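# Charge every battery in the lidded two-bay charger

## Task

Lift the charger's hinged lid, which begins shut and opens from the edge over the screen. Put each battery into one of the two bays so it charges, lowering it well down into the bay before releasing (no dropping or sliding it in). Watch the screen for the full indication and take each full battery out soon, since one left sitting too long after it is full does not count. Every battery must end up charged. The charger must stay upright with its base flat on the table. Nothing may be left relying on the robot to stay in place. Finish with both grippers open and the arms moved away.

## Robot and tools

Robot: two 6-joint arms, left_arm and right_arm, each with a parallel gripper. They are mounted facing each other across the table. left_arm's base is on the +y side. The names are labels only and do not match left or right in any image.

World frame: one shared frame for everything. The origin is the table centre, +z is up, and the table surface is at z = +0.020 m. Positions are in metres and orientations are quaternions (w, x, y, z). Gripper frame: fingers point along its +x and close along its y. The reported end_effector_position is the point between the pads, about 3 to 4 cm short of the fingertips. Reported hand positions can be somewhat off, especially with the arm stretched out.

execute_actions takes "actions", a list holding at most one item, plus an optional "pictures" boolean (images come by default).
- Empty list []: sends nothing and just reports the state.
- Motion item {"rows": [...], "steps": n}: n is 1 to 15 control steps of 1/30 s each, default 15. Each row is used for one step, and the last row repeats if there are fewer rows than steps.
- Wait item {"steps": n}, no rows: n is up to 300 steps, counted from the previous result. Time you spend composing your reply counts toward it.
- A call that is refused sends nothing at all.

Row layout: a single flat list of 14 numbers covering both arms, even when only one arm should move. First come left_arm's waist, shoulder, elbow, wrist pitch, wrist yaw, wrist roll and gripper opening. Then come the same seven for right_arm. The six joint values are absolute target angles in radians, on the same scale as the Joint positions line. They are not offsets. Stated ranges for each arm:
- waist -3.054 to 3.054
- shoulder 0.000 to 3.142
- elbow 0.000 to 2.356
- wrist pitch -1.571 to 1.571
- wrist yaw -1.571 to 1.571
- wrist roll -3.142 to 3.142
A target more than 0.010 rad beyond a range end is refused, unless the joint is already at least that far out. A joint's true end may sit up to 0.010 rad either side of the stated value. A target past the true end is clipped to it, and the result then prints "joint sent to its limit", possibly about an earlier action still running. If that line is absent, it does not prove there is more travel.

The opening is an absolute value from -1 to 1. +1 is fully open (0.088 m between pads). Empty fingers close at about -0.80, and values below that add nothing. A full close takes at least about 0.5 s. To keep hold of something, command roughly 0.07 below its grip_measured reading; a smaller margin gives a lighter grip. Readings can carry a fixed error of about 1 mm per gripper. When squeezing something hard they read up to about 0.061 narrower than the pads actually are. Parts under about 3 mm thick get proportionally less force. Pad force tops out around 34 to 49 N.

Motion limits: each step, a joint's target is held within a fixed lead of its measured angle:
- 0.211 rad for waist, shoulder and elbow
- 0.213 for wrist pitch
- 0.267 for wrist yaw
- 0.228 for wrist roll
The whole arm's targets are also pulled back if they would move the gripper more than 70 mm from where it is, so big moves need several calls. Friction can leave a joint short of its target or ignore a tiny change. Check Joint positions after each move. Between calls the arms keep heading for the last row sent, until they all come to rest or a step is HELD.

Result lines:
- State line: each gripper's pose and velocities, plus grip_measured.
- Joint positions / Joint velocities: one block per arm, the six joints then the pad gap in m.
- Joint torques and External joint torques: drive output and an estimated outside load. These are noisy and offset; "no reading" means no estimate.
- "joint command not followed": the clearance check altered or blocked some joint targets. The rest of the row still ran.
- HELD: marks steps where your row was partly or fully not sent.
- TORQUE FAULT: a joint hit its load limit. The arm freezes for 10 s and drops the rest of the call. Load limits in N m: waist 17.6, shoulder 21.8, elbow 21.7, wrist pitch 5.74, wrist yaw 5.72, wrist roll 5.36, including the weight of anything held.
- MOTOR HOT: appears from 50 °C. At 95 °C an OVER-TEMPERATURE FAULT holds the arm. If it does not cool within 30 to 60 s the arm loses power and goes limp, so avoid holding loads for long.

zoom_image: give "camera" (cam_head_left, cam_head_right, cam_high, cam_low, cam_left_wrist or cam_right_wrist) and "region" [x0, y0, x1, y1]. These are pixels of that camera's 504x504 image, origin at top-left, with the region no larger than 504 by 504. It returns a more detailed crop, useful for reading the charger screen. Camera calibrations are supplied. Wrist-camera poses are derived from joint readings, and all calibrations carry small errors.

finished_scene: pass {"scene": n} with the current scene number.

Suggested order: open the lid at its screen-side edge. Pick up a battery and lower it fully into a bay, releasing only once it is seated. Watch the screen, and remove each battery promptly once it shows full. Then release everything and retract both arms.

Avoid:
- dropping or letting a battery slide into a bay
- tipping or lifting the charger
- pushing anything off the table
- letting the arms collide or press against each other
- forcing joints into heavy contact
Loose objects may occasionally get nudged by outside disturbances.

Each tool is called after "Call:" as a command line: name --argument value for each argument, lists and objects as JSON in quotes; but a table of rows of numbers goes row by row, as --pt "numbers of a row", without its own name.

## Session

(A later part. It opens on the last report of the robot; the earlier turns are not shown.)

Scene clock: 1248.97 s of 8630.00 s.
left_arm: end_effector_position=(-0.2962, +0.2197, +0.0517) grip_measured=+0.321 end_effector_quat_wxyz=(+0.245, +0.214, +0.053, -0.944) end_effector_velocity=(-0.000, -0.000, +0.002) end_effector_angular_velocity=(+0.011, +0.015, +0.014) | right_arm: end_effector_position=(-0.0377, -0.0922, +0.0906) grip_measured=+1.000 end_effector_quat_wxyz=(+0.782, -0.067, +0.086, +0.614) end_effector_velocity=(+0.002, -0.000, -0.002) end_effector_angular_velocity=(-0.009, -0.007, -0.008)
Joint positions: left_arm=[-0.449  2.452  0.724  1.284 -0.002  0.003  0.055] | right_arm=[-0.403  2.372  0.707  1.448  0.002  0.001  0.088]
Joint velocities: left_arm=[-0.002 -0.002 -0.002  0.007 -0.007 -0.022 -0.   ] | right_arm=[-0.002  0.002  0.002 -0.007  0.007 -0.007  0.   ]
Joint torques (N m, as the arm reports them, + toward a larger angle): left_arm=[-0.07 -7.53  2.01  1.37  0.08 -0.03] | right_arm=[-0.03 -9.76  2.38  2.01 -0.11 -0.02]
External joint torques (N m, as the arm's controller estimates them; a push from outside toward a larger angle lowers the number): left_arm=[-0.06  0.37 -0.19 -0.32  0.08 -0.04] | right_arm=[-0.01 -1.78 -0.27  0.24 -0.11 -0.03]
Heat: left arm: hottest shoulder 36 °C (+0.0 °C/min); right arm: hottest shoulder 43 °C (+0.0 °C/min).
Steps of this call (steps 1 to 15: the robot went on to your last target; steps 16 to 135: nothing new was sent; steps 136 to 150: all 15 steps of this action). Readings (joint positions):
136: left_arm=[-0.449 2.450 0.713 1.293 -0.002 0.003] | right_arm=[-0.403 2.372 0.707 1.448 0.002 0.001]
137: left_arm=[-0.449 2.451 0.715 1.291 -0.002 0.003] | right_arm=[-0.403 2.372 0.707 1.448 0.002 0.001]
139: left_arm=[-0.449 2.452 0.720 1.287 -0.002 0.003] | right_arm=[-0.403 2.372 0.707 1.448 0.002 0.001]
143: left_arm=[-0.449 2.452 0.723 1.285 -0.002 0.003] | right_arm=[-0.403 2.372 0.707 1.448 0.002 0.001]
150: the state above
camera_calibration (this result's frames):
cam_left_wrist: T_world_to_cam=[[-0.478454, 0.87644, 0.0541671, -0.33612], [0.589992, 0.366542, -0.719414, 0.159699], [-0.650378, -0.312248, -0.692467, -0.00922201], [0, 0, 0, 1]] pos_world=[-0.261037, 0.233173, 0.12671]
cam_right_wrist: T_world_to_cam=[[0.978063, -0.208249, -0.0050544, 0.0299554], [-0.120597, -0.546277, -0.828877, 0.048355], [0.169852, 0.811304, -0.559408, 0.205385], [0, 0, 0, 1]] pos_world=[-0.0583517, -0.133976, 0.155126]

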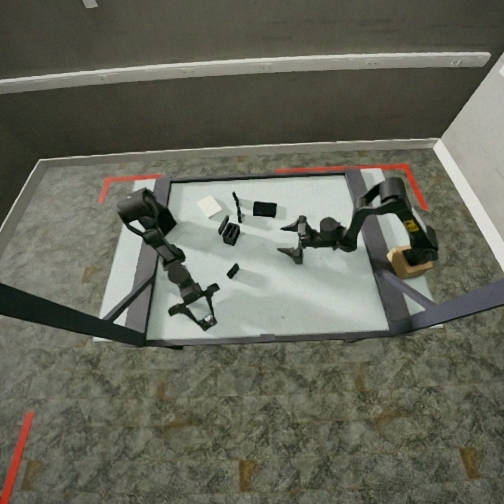

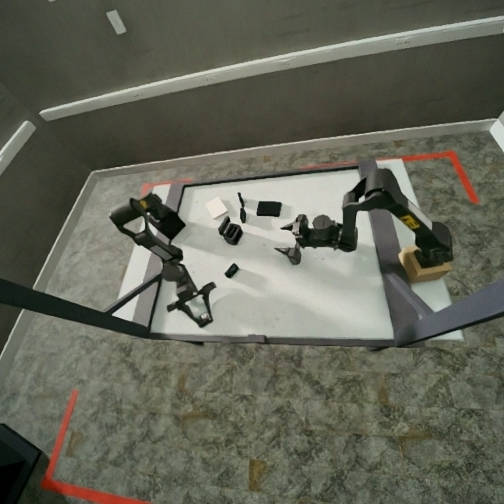

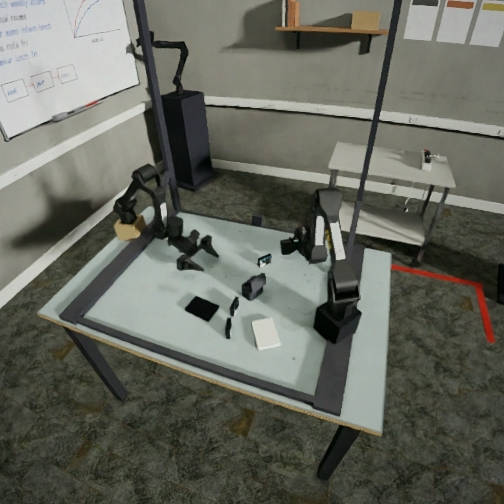

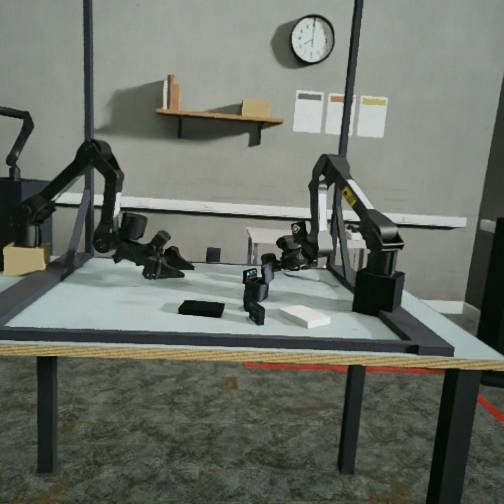

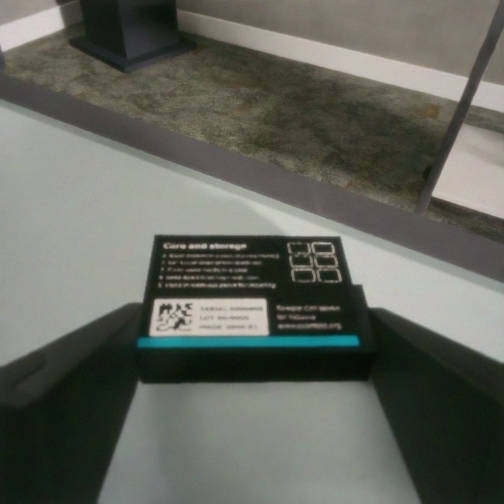

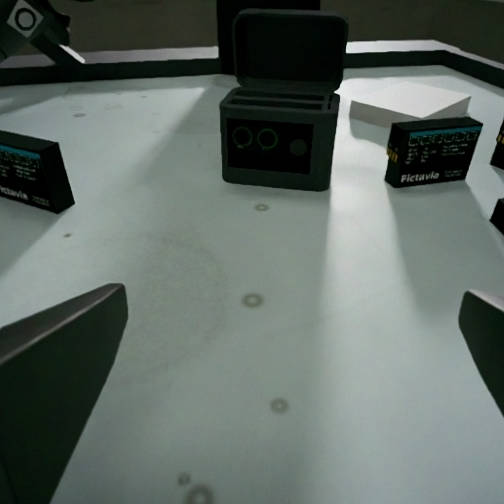

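Call:
execute_actions --actions '[{"rows":[[-0.45,2.43,0.735,1.283,0,0,0.24,-0.403,2.36,0.7,1.45,0,0,1],[-0.45,2.41,0.74,1.283,0,0,0.24,-0.403,2.36,0.7,1.45,0,0,1],[-0.45,2.385,0.75,1.275,0,0,0.24,-0.403,2.36,0.7,1.45,0,0,1],[-0.45,2.36,0.77,1.25,0,0,0.24,-0.403,2.36,0.7,1.45,0,0,1],[-0.45,2.335,0.795,1.21,0,0,0.24,-0.403,2.36,0.7,1.45,0,0,1],[-0.45,2.31,0.82,1.16,0,0,0.24,-0.403,2.36,0.7,1.45,0,0,1],[-0.45,2.285,0.85,1.105,0,0,0.24,-0.403,2.36,0.7,1.45,0,0,1],[-0.45,2.26,0.875,1.05,0,0,0.24,-0.403,2.36,0.7,1.45,0,0,1],[-0.45,2.24,0.905,0.995,0,0,0.24,-0.403,2.36,0.7,1.45,0,0,1],[-0.45,2.22,0.93,0.94,0,0,0.24,-0.403,2.36,0.7,1.45,0,0,1],[-0.45,2.205,0.96,0.885,0,0,0.24,-0.403,2.36,0.7,1.45,0,0,1],[-0.45,2.19,0.985,0.83,0,0,0.24,-0.403,2.36,0.7,1.45,0,0,1],[-0.45,2.18,1.015,0.775,0,0,0.24,-0.403,2.36,0.7,1.45,0,0,1],[-0.45,2.17,1.04,0.72,0,0,0.24,-0.403,2.36,0.7,1.45,0,0,1],[-0.45,2.165,1.07,0.665,0,0,0.24,-0.403,2.36,0.7,1.45,0,0,1]],"steps":15}]' --pictures false

Call:
execute_actions --actions '[{"rows":[[-0.45,2.168,1.1,0.61,0,0,0.24,-0.403,2.36,0.7,1.45,0,0,1],[-0.45,2.171,1.13,0.555,0,0,0.24,-0.403,2.36,0.7,1.45,0,0,1],[-0.45,2.174,1.16,0.5,0,0,0.24,-0.403,2.36,0.7,1.45,0,0,1],[-0.45,2.177,1.19,0.445,0,0,0.24,-0.403,2.36,0.7,1.45,0,0,1],[-0.45,2.18,1.22,0.39,0,0,0.24,-0.403,2.36,0.7,1.45,0,0,1],[-0.45,2.183,1.25,0.335,0,0,0.24,-0.403,2.36,0.7,1.45,0,0,1],[-0.45,2.186,1.28,0.28,0,0,0.24,-0.403,2.36,0.7,1.45,0,0,1],[-0.45,2.189,1.31,0.225,0,0,0.24,-0.403,2.36,0.7,1.45,0,0,1],[-0.45,2.192,1.34,0.17,0,0,0.24,-0.403,2.36,0.7,1.45,0,0,1],[-0.45,2.195,1.37,0.115,0,0,0.24,-0.403,2.36,0.7,1.45,0,0,1],[-0.45,2.198,1.4,0.06,0,0,0.24,-0.403,2.36,0.7,1.45,0,0,1],[-0.45,2.201,1.43,0.005,0,0,0.24,-0.403,2.36,0.7,1.45,0,0,1],[-0.45,2.204,1.46,-0.05,0,0,0.24,-0.403,2.36,0.7,1.45,0,0,1],[-0.45,2.207,1.49,-0.105,0,0,0.24,-0.403,2.36,0.7,1.45,0,0,1],[-0.45,2.21,1.52,-0.16,0,0,0.24,-0.403,2.36,0.7,1.45,0,0,1]],"steps":15}]' --pictures false

Call:
execute_actions --actions '[{"rows":[[-0.45,2.22,1.544,-0.215,0.026,0,0.24,-0.403,2.36,0.7,1.45,0,0,1],[-0.45,2.23,1.568,-0.27,0.026,0,0.24,-0.403,2.36,0.7,1.45,0,0,1],[-0.45,2.24,1.592,-0.325,0.026,0,0.24,-0.403,2.36,0.7,1.45,0,0,1],[-0.45,2.25,1.616,-0.38,0.026,0,0.24,-0.403,2.36,0.7,1.45,0,0,1],[-0.45,2.26,1.64,-0.435,0.026,0,0.24,-0.403,2.36,0.7,1.45,0,0,1],[-0.45,2.27,1.664,-0.49,0.026,0,0.24,-0.403,2.36,0.7,1.45,0,0,1],[-0.45,2.28,1.688,-0.545,0.026,0,0.24,-0.403,2.36,0.7,1.45,0,0,1],[-0.45,2.29,1.712,-0.6,0.026,0,0.24,-0.403,2.36,0.7,1.45,0,0,1],[-0.45,2.3,1.736,-0.655,0.026,0,0.24,-0.403,2.36,0.7,1.45,0,0,1],[-0.45,2.31,1.76,-0.71,0.026,0,0.24,-0.403,2.36,0.7,1.45,0,0,1],[-0.45,2.32,1.784,-0.765,0.026,0,0.24,-0.403,2.36,0.7,1.45,0,0,1],[-0.45,2.33,1.808,-0.82,0.026,0,0.24,-0.403,2.36,0.7,1.45,0,0,1],[-0.45,2.34,1.832,-0.875,0.026,0,0.24,-0.403,2.36,0.7,1.45,0,0,1],[-0.45,2.35,1.856,-0.93,0.026,0,0.24,-0.403,2.36,0.7,1.45,0,0,1],[-0.45,2.36,1.88,-0.985,0.026,0,0.24,-0.403,2.36,0.7,1.45,0,0,1]],"steps":15}]' --pictures false

Call:
execute_actions --actions '[{"rows":[[-0.45,2.37,1.895,-1.04,0.026,0,0.24,-0.403,2.36,0.7,1.45,0,0,1],[-0.45,2.38,1.91,-1.095,0.026,0,0.24,-0.403,2.36,0.7,1.45,0,0,1],[-0.45,2.39,1.92,-1.15,0.026,0,0.24,-0.403,2.36,0.7,1.45,0,0,1],[-0.45,2.402,1.93,-1.205,0.026,0,0.24,-0.403,2.36,0.7,1.45,0,0,1],[-0.45,2.415,1.935,-1.26,0.026,0,0.24,-0.403,2.36,0.7,1.45,0,0,1],[-0.45,2.43,1.94,-1.315,0.026,0,0.24,-0.403,2.36,0.7,1.45,0,0,1],[-0.45,2.445,1.94,-1.365,0.026,0,0.24,-0.403,2.36,0.7,1.45,0,0,1],[-0.45,2.46,1.94,-1.405,0.026,0,0.24,-0.403,2.36,0.7,1.45,0,0,1],[-0.45,2.475,1.94,-1.43,0.026,0,0.24,-0.403,2.36,0.7,1.45,0,0,1],[-0.45,2.488,1.937,-1.44,0.026,0,0.24,-0.403,2.36,0.7,1.45,0,0,1],[-0.45,2.5,1.933,-1.44,0.026,0,0.24,-0.403,2.36,0.7,1.45,0,0,1],[-0.45,2.51,1.93,-1.44,0.026,0,0.24,-0.403,2.36,0.7,1.45,0,0,1]],"steps":15}]' --pictures false

Call:
execute_actions --actions '[{"rows":[[-0.45,2.513,1.926,-1.434,0.026,0,0.24,-0.403,2.36,0.7,1.45,0,0,1],[-0.45,2.516,1.923,-1.428,0.026,0,0.24,-0.403,2.36,0.7,1.45,0,0,1],[-0.45,2.519,1.919,-1.422,0.026,0,0.24,-0.403,2.36,0.7,1.45,0,0,1],[-0.45,2.522,1.916,-1.417,0.026,0,0.24,-0.403,2.36,0.7,1.45,0,0,1],[-0.45,2.525,1.912,-1.411,0.026,0,0.24,-0.403,2.36,0.7,1.45,0,0,1],[-0.45,2.528,1.909,-1.405,0.026,0,0.24,-0.403,2.36,0.7,1.45,0,0,1],[-0.45,2.531,1.905,-1.399,0.026,0,0.24,-0.403,2.36,0.7,1.45,0,0,1],[-0.45,2.533,1.903,-1.395,0.026,0,0.24,-0.403,2.36,0.7,1.45,0,0,1],[-0.45,2.535,1.9,-1.391,0.026,0,0.24,-0.403,2.36,0.7,1.45,0,0,1],[-0.45,2.537,1.898,-1.387,0.026,0,0.24,-0.403,2.36,0.7,1.45,0,0,1],[-0.45,2.539,1.895,-1.384,0.026,0,0.24,-0.403,2.36,0.7,1.45,0,0,1],[-0.45,2.541,1.893,-1.38,0.026,0,0.24,-0.403,2.36,0.7,1.45,0,0,1]],"steps":15}]'

Scene clock: 1266.87 s of 8630.00 s.
left_arm: end_effector_position=(-0.3656, +0.1813, +0.1498) grip_measured=+0.321 end_effector_quat_wxyz=(+0.246, +0.193, +0.048, -0.949) end_effector_velocity=(-0.111, -0.067, +0.132) end_effector_angular_velocity=(+0.224, -0.381, +0.031) | right_arm: end_effector_position=(-0.0377, -0.0922, +0.0906) grip_measured=+1.000 end_effector_quat_wxyz=(+0.782, -0.067, +0.086, +0.614) end_effector_velocity=(-0.001, -0.002, -0.002) end_effector_angular_velocity=(-0.010, +0.011, +0.003)
Joint positions: left_arm=[-0.449  2.202  0.999  0.802 -0.002  0.003  0.055] | right_arm=[-0.403  2.372  0.707  1.448  0.002  0.001  0.088]
Joint velocities: left_arm=[ 0.002 -0.344  0.818 -1.604 -0.022 -0.022 -0.   ] | right_arm=[-0.002 -0.002 -0.007 -0.007 -0.007  0.007  0.   ]
Joint torques (N m, as the arm reports them, + toward a larger angle): left_arm=[ -0.05 -11.34   4.13   1.23   0.1   -0.06] | right_arm=[-0.03 -9.76  2.38  2.01 -0.11 -0.02]
External joint torques (N m, as the arm's controller estimates them; a push from outside toward a larger angle lowers the number): left_arm=[-0.16 -3.21 -0.04 -0.25  0.11 -0.07] | right_arm=[-0.03 -1.78 -0.23  0.24 -0.11 -0.03]
Heat: left arm: hottest shoulder 36 °C (+2.0 °C/min); right arm: hottest shoulder 43 °C (+0.0 °C/min).
Steps of this call (steps 1 to 15: the robot went on to your last target; steps 16 to 522: nothing new was sent; steps 523 to 537: all 15 steps of this action). Readings (joint positions):
523: left_arm=[-0.449 2.452 0.725 1.284 -0.002 0.003] | right_arm=[-0.403 2.372 0.707 1.448 0.002 0.001]
524: left_arm=[-0.449 2.450 0.727 1.283 -0.002 0.003] | right_arm=[-0.403 2.372 0.707 1.448 0.002 0.001]
526: left_arm=[-0.449 2.433 0.734 1.267 -0.002 0.003] | right_arm=[-0.403 2.372 0.707 1.448 0.002 0.001]
530: left_arm=[-0.449 2.350 0.804 1.152 -0.002 0.003] | right_arm=[-0.403 2.372 0.707 1.448 0.002 0.001]
537: the state above

Scene clock: 1267.37 s of 8630.00 s.
left_arm: end_effector_position=(-0.3900, +0.1678, +0.1679) grip_measured=+0.321 end_effector_quat_wxyz=(+0.232, +0.366, +0.092, -0.896) end_effector_velocity=(-0.006, -0.002, +0.070) end_effector_angular_velocity=(+0.351, -0.634, +0.024) | right_arm: end_effector_position=(-0.0377, -0.0922, +0.0906) grip_measured=+1.000 end_effector_quat_wxyz=(+0.782, -0.067, +0.086, +0.614) end_effector_velocity=(-0.002, -0.000, -0.001) end_effector_angular_velocity=(-0.004, +0.013, +0.017)
Joint positions: left_arm=[-0.449  2.189  1.437 -0.023 -0.002  0.003  0.055] | right_arm=[-0.403  2.372  0.707  1.448  0.002  0.001  0.088]
Joint velocities: left_arm=[-0.007  0.046  0.911 -1.59  -0.022 -0.022  0.   ] | right_arm=[-0.002 -0.002 -0.002 -0.007 -0.022  0.007  0.   ]
Joint torques (N m, as the arm reports them, + toward a larger angle): left_arm=[ 0.   -9.86  5.96  1.14  0.05 -0.07] | right_arm=[-0.02 -9.76  2.37  2.02 -0.11 -0.02]
External joint torques (N m, as the arm's controller estimates them; a push from outside toward a larger angle lowers the number): left_arm=[ 0.05  0.34  0.06 -0.27  0.06 -0.08] | right_arm=[-0.03 -1.77 -0.25  0.25 -0.1  -0.03]
Heat: left arm: hottest shoulder 36 °C (+2.0 °C/min); right arm: hottest shoulder 43 °C (+0.0 °C/min).
Steps of this call (steps 1 to 15: all 15 steps of this action). Readings (joint positions):
1: left_arm=[-0.449 2.193 1.027 0.747 -0.002 0.003] | right_arm=[-0.403 2.372 0.707 1.448 0.002 0.001]
2: left_arm=[-0.449 2.188 1.056 0.693 -0.002 0.003] | right_arm=[-0.403 2.372 0.707 1.448 0.002 0.001]
4: left_arm=[-0.449 2.187 1.114 0.583 -0.002 0.003] | right_arm=[-0.403 2.372 0.707 1.448 0.002 0.001]
8: left_arm=[-0.449 2.187 1.225 0.358 -0.002 0.003] | right_arm=[-0.403 2.372 0.707 1.448 0.002 0.001]
15: the state above

Scene clock: 1267.87 s of 8630.00 s.
left_arm: end_effector_position=(-0.3388, +0.2005, +0.1394) grip_measured=+0.321 end_effector_quat_wxyz=(+0.184, +0.609, +0.163, -0.754) end_effector_velocity=(+0.142, +0.081, +0.005) end_effector_angular_velocity=(+0.569, -1.011, +0.003) | right_arm: end_effector_position=(-0.0377, -0.0922, +0.0906) grip_measured=+1.000 end_effector_quat_wxyz=(+0.782, -0.067, +0.086, +0.614) end_effector_velocity=(+0.000, +0.000, +0.004) end_effector_angular_velocity=(+0.011, -0.008, +0.006)
Joint positions: left_arm=[-0.449  2.324  1.809 -0.849  0.023  0.003  0.055] | right_arm=[-0.403  2.372  0.707  1.448  0.002  0.001  0.088]
Joint velocities: left_arm=[-0.002  0.281  0.725 -1.604  0.007 -0.007  0.   ] | right_arm=[-0.002 -0.007 -0.002  0.007 -0.007 -0.007  0.   ]
Joint torques (N m, as the arm reports them, + toward a larger angle): left_arm=[ -0.16 -10.75   5.9    0.46   0.11  -0.04] | right_arm=[-0.04 -9.76  2.39  2.01 -0.1  -0.02]
External joint torques (N m, as the arm's controller estimates them; a push from outside toward a larger angle lowers the number): left_arm=[-0.07  0.39  0.03 -0.21  0.09 -0.04] | right_arm=[ 0.01 -1.66 -0.28  0.21 -0.11 -0.03]
Heat: left arm: hottest shoulder 36 °C (+2.0 °C/min); right arm: hottest shoulder 43 °C (+0.0 °C/min).
Steps of this call (steps 1 to 15: all 15 steps of this action). Readings (joint positions):
1: left_arm=[-0.449 2.192 1.467 -0.078 0.002 0.003] | right_arm=[-0.403 2.372 0.707 1.448 0.002 0.001]
2: left_arm=[-0.449 2.196 1.495 -0.132 0.009 0.003] | right_arm=[-0.403 2.372 0.707 1.448 0.002 0.001]
4: left_arm=[-0.449 2.208 1.550 -0.241 0.018 0.003] | right_arm=[-0.403 2.372 0.707 1.448 0.002 0.001]
8: left_arm=[-0.449 2.247 1.646 -0.463 0.022 0.003] | right_arm=[-0.403 2.372 0.707 1.448 0.002 0.001]
15: the state above

Scene clock: 1268.37 s of 8630.00 s.
left_arm: end_effector_position=(-0.2446, +0.2526, +0.1076) grip_measured=+0.321 end_effector_quat_wxyz=(+0.128, +0.811, +0.218, -0.528) end_effector_velocity=(+0.052, +0.026, -0.057) end_effector_angular_velocity=(+0.154, -0.325, -0.005) | right_arm: end_effector_position=(-0.0377, -0.0922, +0.0906) grip_measured=+1.000 end_effector_quat_wxyz=(+0.782, -0.067, +0.086, +0.614) end_effector_velocity=(+0.002, -0.001, -0.001) end_effector_angular_velocity=(-0.008, -0.004, +0.001)
Joint positions: left_arm=[-0.449  2.497  1.93  -1.426  0.023  0.003  0.055] | right_arm=[-0.403  2.372  0.707  1.448  0.002  0.001  0.088]
Joint velocities: left_arm=[-0.002  0.188 -0.017 -0.154 -0.022 -0.007 -0.   ] | right_arm=[-0.007 -0.002 -0.002 -0.007 -0.007 -0.007  0.   ]
Joint torques (N m, as the arm reports them, + toward a larger angle): left_arm=[  0.   -12.     3.76  -0.57   0.09  -0.06] | right_arm=[-0.03 -9.75  2.38  2.01 -0.1  -0.02]
External joint torques (N m, as the arm's controller estimates them; a push from outside toward a larger angle lowers the number): left_arm=[-0.02 -0.17 -1.53 -0.17  0.09 -0.05] | right_arm=[ 0.   -1.76 -0.24  0.24 -0.1  -0.03]
Heat: left arm: hottest shoulder 36 °C (+2.0 °C/min); right arm: hottest shoulder 43 °C (+0.0 °C/min).
Steps of this call (steps 1 to 15: all 15 steps of this action). Readings (joint positions):
1: left_arm=[-0.449 2.334 1.832 -0.903 0.023 0.003] | right_arm=[-0.403 2.372 0.707 1.448 0.002 0.001]
2: left_arm=[-0.449 2.342 1.854 -0.956 0.023 0.003] | right_arm=[-0.403 2.372 0.707 1.448 0.002 0.001]
4: left_arm=[-0.449 2.359 1.889 -1.065 0.023 0.003] | right_arm=[-0.403 2.372 0.707 1.448 0.002 0.001]
8: left_arm=[-0.449 2.402 1.927 -1.281 0.023 0.003] | right_arm=[-0.403 2.372 0.707 1.448 0.002 0.001]
15: the state above

Scene clock: 1268.87 s of 8630.00 s.
left_arm: end_effector_position=(-0.2405, +0.2549, +0.0881) grip_measured=+0.321 end_effector_quat_wxyz=(+0.126, +0.816, +0.220, -0.520) end_effector_velocity=(+0.010, +0.005, -0.020) end_effector_angular_velocity=(+0.016, -0.050, +0.001) | right_arm: end_effector_position=(-0.0377, -0.0922, +0.0906) grip_measured=+1.000 end_effector_quat_wxyz=(+0.782, -0.067, +0.086, +0.614) end_effector_velocity=(+0.002, -0.001, -0.001) end_effector_angular_velocity=(-0.013, -0.021, -0.005)
Joint positions: left_arm=[-0.449  2.528  1.899 -1.384  0.023  0.003  0.055] | right_arm=[-0.403  2.372  0.707  1.448  0.002  0.001  0.088]
Joint velocities: left_arm=[-0.002  0.037 -0.037  0.022 -0.007 -0.007 -0.   ] | right_arm=[-0.002 -0.002 -0.002 -0.007  0.007 -0.022  0.   ]
Joint torques (N m, as the arm reports them, + toward a larger angle): left_arm=[ -0.05 -10.46   3.09  -0.42   0.08  -0.04] | right_arm=[-0.04 -9.75  2.38  2.02 -0.1  -0.02]
External joint torques (N m, as the arm's controller estimates them; a push from outside toward a larger angle lowers the number): left_arm=[-0.04  0.43 -1.52  0.03  0.08 -0.04] | right_arm=[-0.03 -1.74 -0.25  0.23 -0.1  -0.03]
Heat: left arm: hottest shoulder 36 °C (+2.0 °C/min); right arm: hottest shoulder 43 °C (+0.0 °C/min).
Steps of this call (steps 1 to 15: all 15 steps of this action). Readings (joint positions):
1: left_arm=[-0.449 2.501 1.929 -1.429 0.023 0.003] | right_arm=[-0.403 2.372 0.707 1.448 0.002 0.001]
2: left_arm=[-0.449 2.504 1.928 -1.429 0.023 0.003] | right_arm=[-0.403 2.372 0.707 1.448 0.002 0.001]
4: left_arm=[-0.449 2.504 1.926 -1.427 0.023 0.003] | right_arm=[-0.403 2.372 0.707 1.448 0.002 0.001]
8: left_arm=[-0.449 2.508 1.917 -1.407 0.023 0.003] | right_arm=[-0.403 2.372 0.707 1.448 0.002 0.001]
15: the state above
camera_calibration (this result's frames):
cam_left_wrist: T_world_to_cam=[[-0.539766, 0.841326, 0.0286897, -0.345846], [0.616987, 0.372193, 0.693398, 0.0207292], [0.572695, 0.391974, -0.719984, 0.180231], [0, 0, 0, 1]] pos_world=[-0.302684, 0.212608, 0.125312]
cam_right_wrist: T_world_to_cam=[[0.978063, -0.208249, -0.0050544, 0.0299554], [-0.120597, -0.546277, -0.828877, 0.048355], [0.169852, 0.811304, -0.559408, 0.205385], [0, 0, 0, 1]] pos_world=[-0.0583517, -0.133976, 0.155126]

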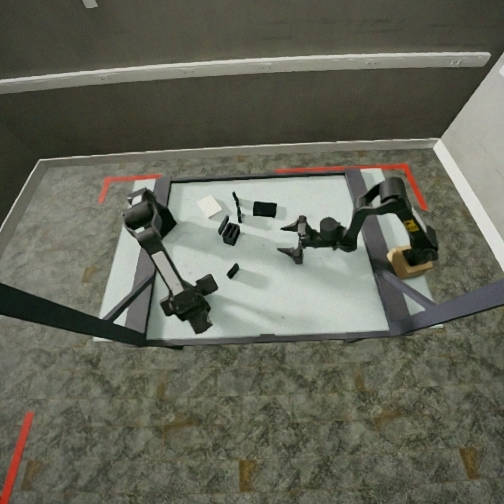

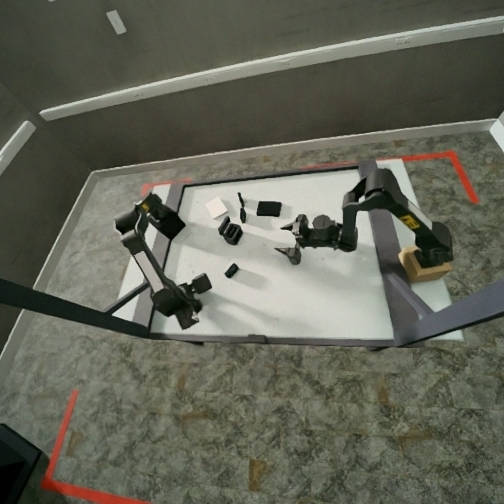

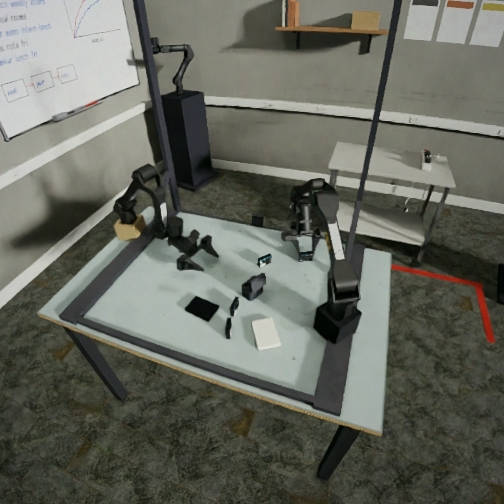

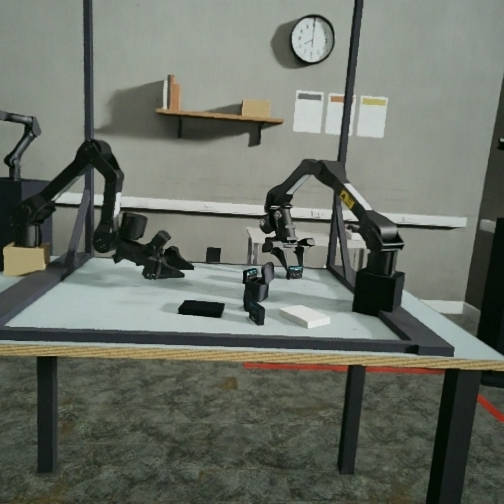

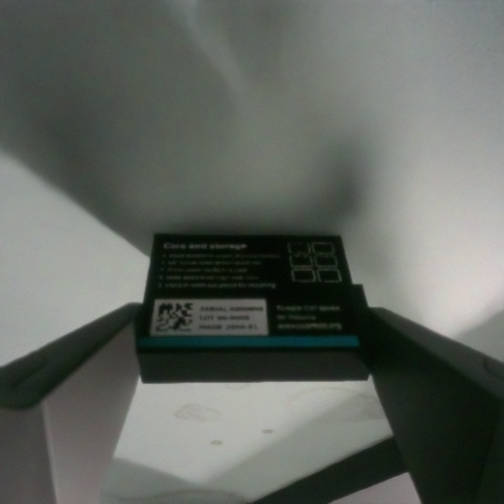

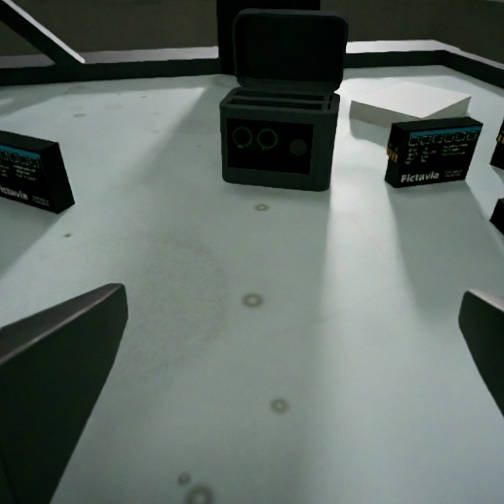

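Call:
execute_actions --actions '[{"rows":[[-0.45,2.542,1.892,-1.378,0.026,0,0.24,-0.403,2.36,0.7,1.45,0,0,1],[-0.45,2.543,1.891,-1.376,0.026,0,0.24,-0.403,2.36,0.7,1.45,0,0,1],[-0.45,2.544,1.889,-1.374,0.026,0,0.24,-0.403,2.36,0.7,1.45,0,0,1],[-0.45,2.545,1.888,-1.372,0.026,0,0.24,-0.403,2.36,0.7,1.45,0,0,1],[-0.45,2.546,1.887,-1.37,0.026,0,0.24,-0.403,2.36,0.7,1.45,0,0,1],[-0.45,2.547,1.886,-1.368,0.026,0,0.24,-0.403,2.36,0.7,1.45,0,0,1],[-0.45,2.548,1.885,-1.366,0.026,0,0.24,-0.403,2.36,0.7,1.45,0,0,1],[-0.45,2.549,1.884,-1.3645,0.026,0,0.24,-0.403,2.36,0.7,1.45,0,0,1],[-0.45,2.55,1.883,-1.363,0.026,0,0.24,-0.403,2.36,0.7,1.45,0,0,1]],"steps":15}]' --pictures false

Scene clock: 1272.87 s of 8630.00 s.
left_arm: end_effector_position=(-0.2402, +0.2551, +0.0858) grip_measured=+0.321 end_effector_quat_wxyz=(+0.126, +0.816, +0.220, -0.520) end_effector_velocity=(+0.002, +0.001, +0.001) end_effector_angular_velocity=(+0.000, -0.008, -0.012) | right_arm: end_effector_position=(-0.0377, -0.0922, +0.0906) grip_measured=+1.000 end_effector_quat_wxyz=(+0.782, -0.067, +0.086, +0.614) end_effector_velocity=(+0.002, -0.000, -0.001) end_effector_angular_velocity=(-0.014, -0.006, -0.008)
Joint positions: left_arm=[-0.449  2.529  1.891 -1.374  0.024  0.003  0.055] | right_arm=[-0.403  2.372  0.707  1.448  0.002  0.001  0.088]
Joint velocities: left_arm=[-0.002 -0.002 -0.002 -0.007 -0.007  0.007 -0.   ] | right_arm=[-0.002 -0.007  0.002 -0.022  0.007 -0.007  0.   ]
Joint torques (N m, as the arm reports them, + toward a larger angle): left_arm=[-0.01 -9.47  2.56  0.16  0.09 -0.04] | right_arm=[-0.03 -9.75  2.38  2.01 -0.1  -0.02]
External joint torques (N m, as the arm's controller estimates them; a push from outside toward a larger angle lowers the number): left_arm=[ 0.    1.01 -1.85  0.61  0.08 -0.04] | right_arm=[ 0.02 -1.74 -0.27  0.24 -0.11 -0.03]
Heat: left arm: hottest shoulder 37 °C (+3.0 °C/min); right arm: hottest shoulder 43 °C (+0.0 °C/min).
Steps of this call (steps 1 to 15: the robot went on to your last target; steps 16 to 105: nothing new was sent; steps 106 to 120: all 15 steps of this action). Readings (joint positions):
106: left_arm=[-0.449 2.529 1.897 -1.381 0.024 0.003] | right_arm=[-0.403 2.372 0.707 1.448 0.002 0.001]
107: left_arm=[-0.449 2.529 1.897 -1.380 0.024 0.003] | right_arm=[-0.403 2.372 0.707 1.448 0.002 0.001]
109: left_arm=[-0.449 2.529 1.896 -1.379 0.024 0.003] | right_arm=[-0.403 2.372 0.707 1.448 0.002 0.001]
113: left_arm=[-0.449 2.529 1.893 -1.376 0.024 0.003] | right_arm=[-0.403 2.372 0.707 1.448 0.002 0.001]
120: the state above

Contact. Open and reposition.

Call:
execute_actions --actions '[{"rows":[[-0.45,2.54,1.889,-1.374,0.026,0,0.3,-0.403,2.36,0.7,1.45,0,0,1],[-0.45,2.54,1.889,-1.374,0.026,0,0.34,-0.403,2.36,0.7,1.45,0,0,1],[-0.45,2.54,1.889,-1.374,0.026,0,0.4,-0.403,2.36,0.7,1.45,0,0,1],[-0.45,2.54,1.889,-1.374,0.026,0,0.48,-0.403,2.36,0.7,1.45,0,0,1],[-0.45,2.54,1.889,-1.374,0.026,0,0.55,-0.403,2.36,0.7,1.45,0,0,1],[-0.45,2.51,1.889,-1.374,0.026,0,0.55,-0.403,2.36,0.7,1.45,0,0,1],[-0.45,2.485,1.885,-1.37,0.026,0,0.55,-0.403,2.36,0.7,1.45,0,0,1],[-0.45,2.455,1.87,-1.355,0.026,0,0.55,-0.403,2.36,0.7,1.45,0,0,1],[-0.45,2.42,1.84,-1.33,0.026,0,0.55,-0.403,2.36,0.7,1.45,0,0,1],[-0.45,2.385,1.8,-1.295,0.026,0,0.55,-0.403,2.36,0.7,1.45,0,0,1],[-0.45,2.35,1.76,-1.26,0.026,0,0.55,-0.403,2.36,0.7,1.45,0,0,1],[-0.45,2.315,1.72,-1.225,0.026,0,0.55,-0.403,2.36,0.7,1.45,0,0,1],[-0.45,2.28,1.68,-1.19,0.026,0,0.55,-0.403,2.36,0.7,1.45,0,0,1],[-0.45,2.245,1.635,-1.15,0.026,0,0.55,-0.403,2.36,0.7,1.45,0,0,1],[-0.45,2.21,1.59,-1.11,0.026,0,0.55,-0.403,2.36,0.7,1.45,0,0,1]],"steps":15}]' --pictures false

Call:
execute_actions --actions '[{"rows":[[-0.45,2.175,1.545,-1.07,0.026,0,0.55,-0.403,2.36,0.7,1.45,0,0,1],[-0.45,2.14,1.5,-1.03,0.026,0,0.55,-0.403,2.36,0.7,1.45,0,0,1],[-0.45,2.11,1.455,-0.99,0.026,0,0.55,-0.403,2.36,0.7,1.45,0,0,1],[-0.45,2.08,1.41,-0.95,0.026,0,0.55,-0.403,2.36,0.7,1.45,0,0,1],[-0.45,2.055,1.37,-0.915,0.026,0,0.55,-0.403,2.36,0.7,1.45,0,0,1],[-0.45,2.035,1.335,-0.88,0.026,0,0.55,-0.403,2.36,0.7,1.45,0,0,1],[-0.45,2.025,1.305,-0.855,0.026,0,0.55,-0.403,2.36,0.7,1.45,0,0,1],[-0.45,2.02,1.28,-0.83,0.026,0,0.55,-0.403,2.36,0.7,1.45,0,0,1],[-0.45,2.02,1.28,-0.83,0.026,0,0.55,-0.403,2.36,0.7,1.45,0,0,1],[-0.45,2.02,1.28,-0.83,0.026,0,0.55,-0.403,2.36,0.7,1.45,0,0,1],[-0.45,2.04,1.275,-0.82,0.026,0,0.55,-0.403,2.36,0.7,1.45,0,0,1],[-0.45,2.055,1.268,-0.803,0.026,0,0.55,-0.403,2.36,0.7,1.45,0,0,1],[-0.45,2.065,1.26,-0.785,0.026,0,0.55,-0.403,2.36,0.7,1.45,0,0,1],[-0.45,2.074,1.252,-0.768,0.026,0,0.55,-0.403,2.36,0.7,1.45,0,0,1],[-0.45,2.082,1.245,-0.753,0.026,0,0.55,-0.403,2.36,0.7,1.45,0,0,1]],"steps":15}]' --pictures false

Call:
execute_actions --actions '[{"rows":[[-0.45,2.088,1.24,-0.741,0.026,0,0.55,-0.403,2.36,0.7,1.45,0,0,1],[-0.45,2.093,1.236,-0.732,0.026,0,0.55,-0.403,2.36,0.7,1.45,0,0,1],[-0.45,2.096,1.233,-0.726,0.026,0,0.55,-0.403,2.36,0.7,1.45,0,0,1]],"steps":15}]'

Scene clock: 1284.07 s of 8630.00 s.
left_arm: end_effector_position=(-0.2445, +0.2527, +0.1183) grip_measured=+0.544 end_effector_quat_wxyz=(+0.145, +0.761, +0.205, -0.598) end_effector_velocity=(-0.007, -0.004, +0.170) end_effector_angular_velocity=(-0.548, +0.966, +0.017) | right_arm: end_effector_position=(-0.0377, -0.0922, +0.0906) grip_measured=+1.000 end_effector_quat_wxyz=(+0.782, -0.067, +0.086, +0.614) end_effector_velocity=(+0.002, -0.000, +0.004) end_effector_angular_velocity=(+0.010, -0.011, -0.008)
Joint positions: left_arm=[-0.449  2.314  1.696 -1.197  0.024  0.003  0.066] | right_arm=[-0.403  2.372  0.707  1.448  0.002  0.001  0.088]
Joint velocities: left_arm=[-0.002 -1.199 -1.136  1.048 -0.007 -0.022  0.002] | right_arm=[-0.002 -0.007 -0.002  0.007  0.007 -0.007  0.   ]
Joint torques (N m, as the arm reports them, + toward a larger angle): left_arm=[ -0.07 -12.39   2.56  -0.16   0.04  -0.06] | right_arm=[-0.04 -9.77  2.37  2.01 -0.11 -0.02]
External joint torques (N m, as the arm's controller estimates them; a push from outside toward a larger angle lowers the number): left_arm=[-0.07 -3.3  -1.77  0.04  0.03 -0.06] | right_arm=[ 0.01 -1.72 -0.29  0.23 -0.11 -0.03]
Heat: left arm: hottest shoulder 38 °C (+2.0 °C/min); right arm: hottest shoulder 43 °C (+0.0 °C/min).
Steps of this call (steps 1 to 15: the robot went on to your last target; steps 16 to 321: nothing new was sent; steps 322 to 336: all 15 steps of this action). Readings (joint positions):
322: left_arm=[-0.449 2.529 1.891 -1.374 0.024 0.003] | right_arm=[-0.403 2.372 0.707 1.448 0.002 0.001]
323: left_arm=[-0.449 2.529 1.891 -1.374 0.024 0.003] | right_arm=[-0.403 2.372 0.707 1.448 0.002 0.001]
325: left_arm=[-0.449 2.529 1.891 -1.375 0.024 0.003] | right_arm=[-0.403 2.372 0.707 1.448 0.002 0.001]
329: left_arm=[-0.449 2.523 1.886 -1.369 0.024 0.003] | right_arm=[-0.403 2.372 0.707 1.448 0.002 0.001]
336: the state above

Scene clock: 1284.57 s of 8630.00 s.
left_arm: end_effector_position=(-0.2246, +0.2637, +0.1149) grip_measured=+0.547 end_effector_quat_wxyz=(+0.167, +0.684, +0.184, -0.686) end_effector_velocity=(-0.008, -0.005, -0.089) end_effector_angular_velocity=(-0.064, +0.101, +0.005) | right_arm: end_effector_position=(-0.0377, -0.0922, +0.0906) grip_measured=+1.000 end_effector_quat_wxyz=(+0.782, -0.067, +0.086, +0.614) end_effector_velocity=(+0.004, -0.002, -0.001) end_effector_angular_velocity=(-0.009, -0.007, -0.013)
Joint positions: left_arm=[-0.449  2.052  1.271 -0.794  0.024  0.003  0.066] | right_arm=[-0.403  2.372  0.707  1.448  0.002  0.001  0.088]
Joint velocities: left_arm=[-0.002  0.12  -0.222  0.462 -0.007 -0.007 -0.   ] | right_arm=[-0.007 -0.002 -0.002 -0.007  0.007 -0.007  0.   ]
Joint torques (N m, as the arm reports them, + toward a larger angle): left_arm=[-0.07 -7.33  3.16  0.34  0.1  -0.03] | right_arm=[-0.03 -9.75  2.38  2.01 -0.11 -0.02]
External joint torques (N m, as the arm's controller estimates them; a push from outside toward a larger angle lowers the number): left_arm=[-0.12  0.62 -1.64 -0.02  0.09 -0.03] | right_arm=[ 0.03 -1.8  -0.22  0.25 -0.11 -0.03]
Heat: left arm: hottest shoulder 38 °C (+2.0 °C/min); right arm: hottest shoulder 43 °C (+0.0 °C/min).
Steps of this call (steps 1 to 15: all 15 steps of this action). Readings (joint positions):
1: left_arm=[-0.449 2.275 1.657 -1.160 0.024 0.003] | right_arm=[-0.403 2.372 0.707 1.448 0.002 0.001]
2: left_arm=[-0.449 2.236 1.616 -1.123 0.024 0.003] | right_arm=[-0.403 2.372 0.707 1.448 0.002 0.001]
4: left_arm=[-0.449 2.166 1.529 -1.047 0.024 0.003] | right_arm=[-0.403 2.372 0.707 1.448 0.002 0.001]
8: left_arm=[-0.449 2.066 1.370 -0.908 0.024 0.003] | right_arm=[-0.403 2.372 0.707 1.448 0.002 0.001]
15: the state above

Scene clock: 1285.07 s of 8630.00 s.
left_arm: end_effector_position=(-0.2231, +0.2646, +0.0965) grip_measured=+0.547 end_effector_quat_wxyz=(+0.167, +0.685, +0.184, -0.685) end_effector_velocity=(+0.005, -0.002, +0.001) end_effector_angular_velocity=(-0.016, -0.018, +0.024) | right_arm: end_effector_position=(-0.0377, -0.0922, +0.0906) grip_measured=+1.000 end_effector_quat_wxyz=(+0.782, -0.067, +0.086, +0.614) end_effector_velocity=(+0.004, -0.002, -0.001) end_effector_angular_velocity=(-0.009, -0.007, -0.013)
Joint positions: left_arm=[-0.449  2.085  1.237 -0.728  0.024  0.003  0.066] | right_arm=[-0.403  2.372  0.707  1.448  0.002  0.001  0.088]
Joint velocities: left_arm=[ 0.002 -0.007 -0.007 -0.007 -0.022 -0.022 -0.   ] | right_arm=[-0.007 -0.002 -0.002 -0.007  0.007 -0.007  0.   ]
Joint torques (N m, as the arm reports them, + toward a larger angle): left_arm=[-0.13 -8.31  3.21  0.29  0.02 -0.07] | right_arm=[-0.03 -9.75  2.38  2.01 -0.1  -0.02]
External joint torques (N m, as the arm's controller estimates them; a push from outside toward a larger angle lowers the number): left_arm=[-0.18 -0.04 -1.39 -0.01  0.02 -0.07] | right_arm=[-0.03 -1.74 -0.25  0.23 -0.1  -0.03]
Heat: left arm: hottest shoulder 38 °C (+2.0 °C/min); right arm: hottest shoulder 43 °C (+0.0 °C/min).
Steps of this call (steps 1 to 15: all 15 steps of this action). Readings (joint positions):
1: left_arm=[-0.449 2.057 1.264 -0.778 0.024 0.003] | right_arm=[-0.403 2.372 0.707 1.448 0.002 0.001]
2: left_arm=[-0.449 2.062 1.258 -0.764 0.024 0.003] | right_arm=[-0.403 2.372 0.707 1.448 0.002 0.001]
4: left_arm=[-0.449 2.074 1.247 -0.745 0.024 0.003] | right_arm=[-0.403 2.372 0.707 1.448 0.002 0.001]
8: left_arm=[-0.449 2.085 1.238 -0.733 0.024 0.003] | right_arm=[-0.403 2.372 0.707 1.448 0.002 0.001]
15: the state above
camera_calibration (this result's frames):
cam_left_wrist: T_world_to_cam=[[-0.523755, 0.850159, 0.0539455, -0.346052], [0.814783, 0.481467, 0.322983, 0.0514574], [0.248614, 0.213118, -0.944866, 0.169294], [0, 0, 0, 1]] pos_world=[-0.265262, 0.233345, 0.162008]
cam_right_wrist: T_world_to_cam=[[0.978063, -0.208249, -0.0050544, 0.0299554], [-0.120597, -0.546277, -0.828877, 0.048355], [0.169852, 0.811304, -0.559408, 0.205385], [0, 0, 0, 1]] pos_world=[-0.0583517, -0.133976, 0.155126]

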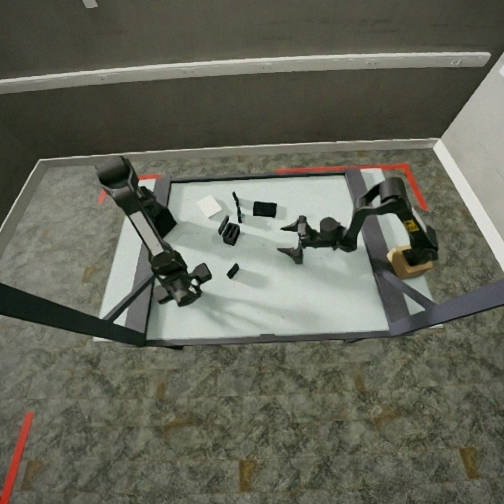

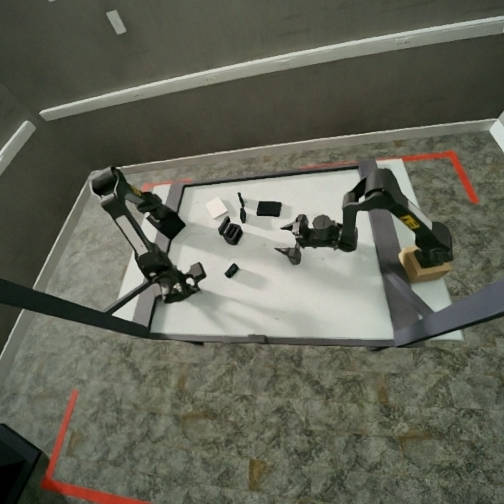

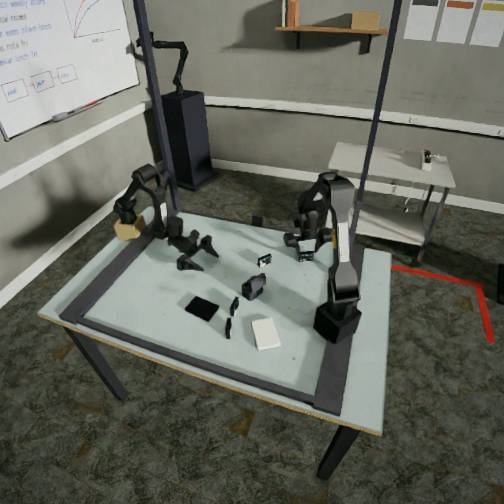

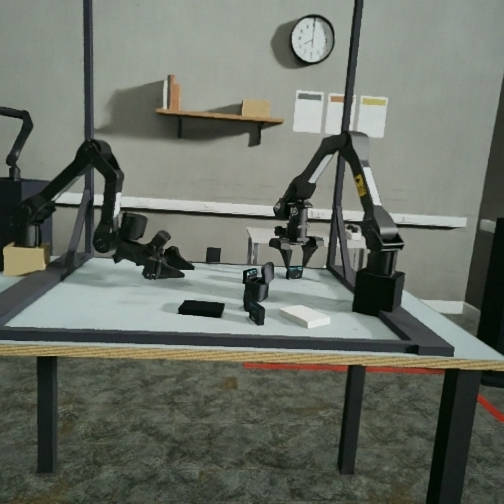

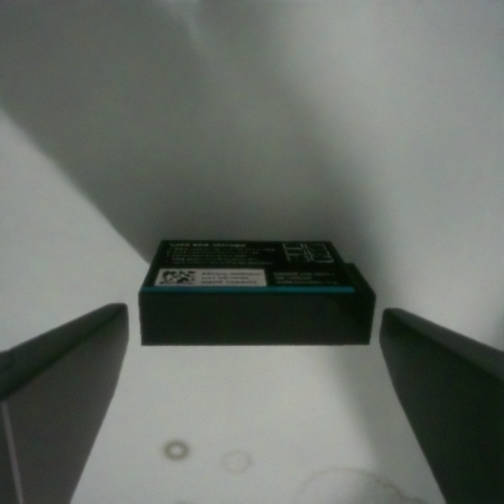

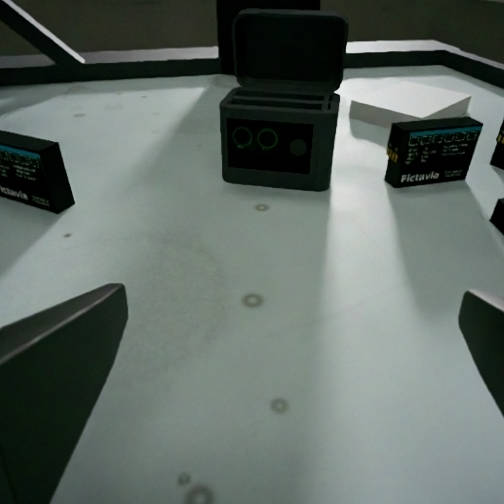

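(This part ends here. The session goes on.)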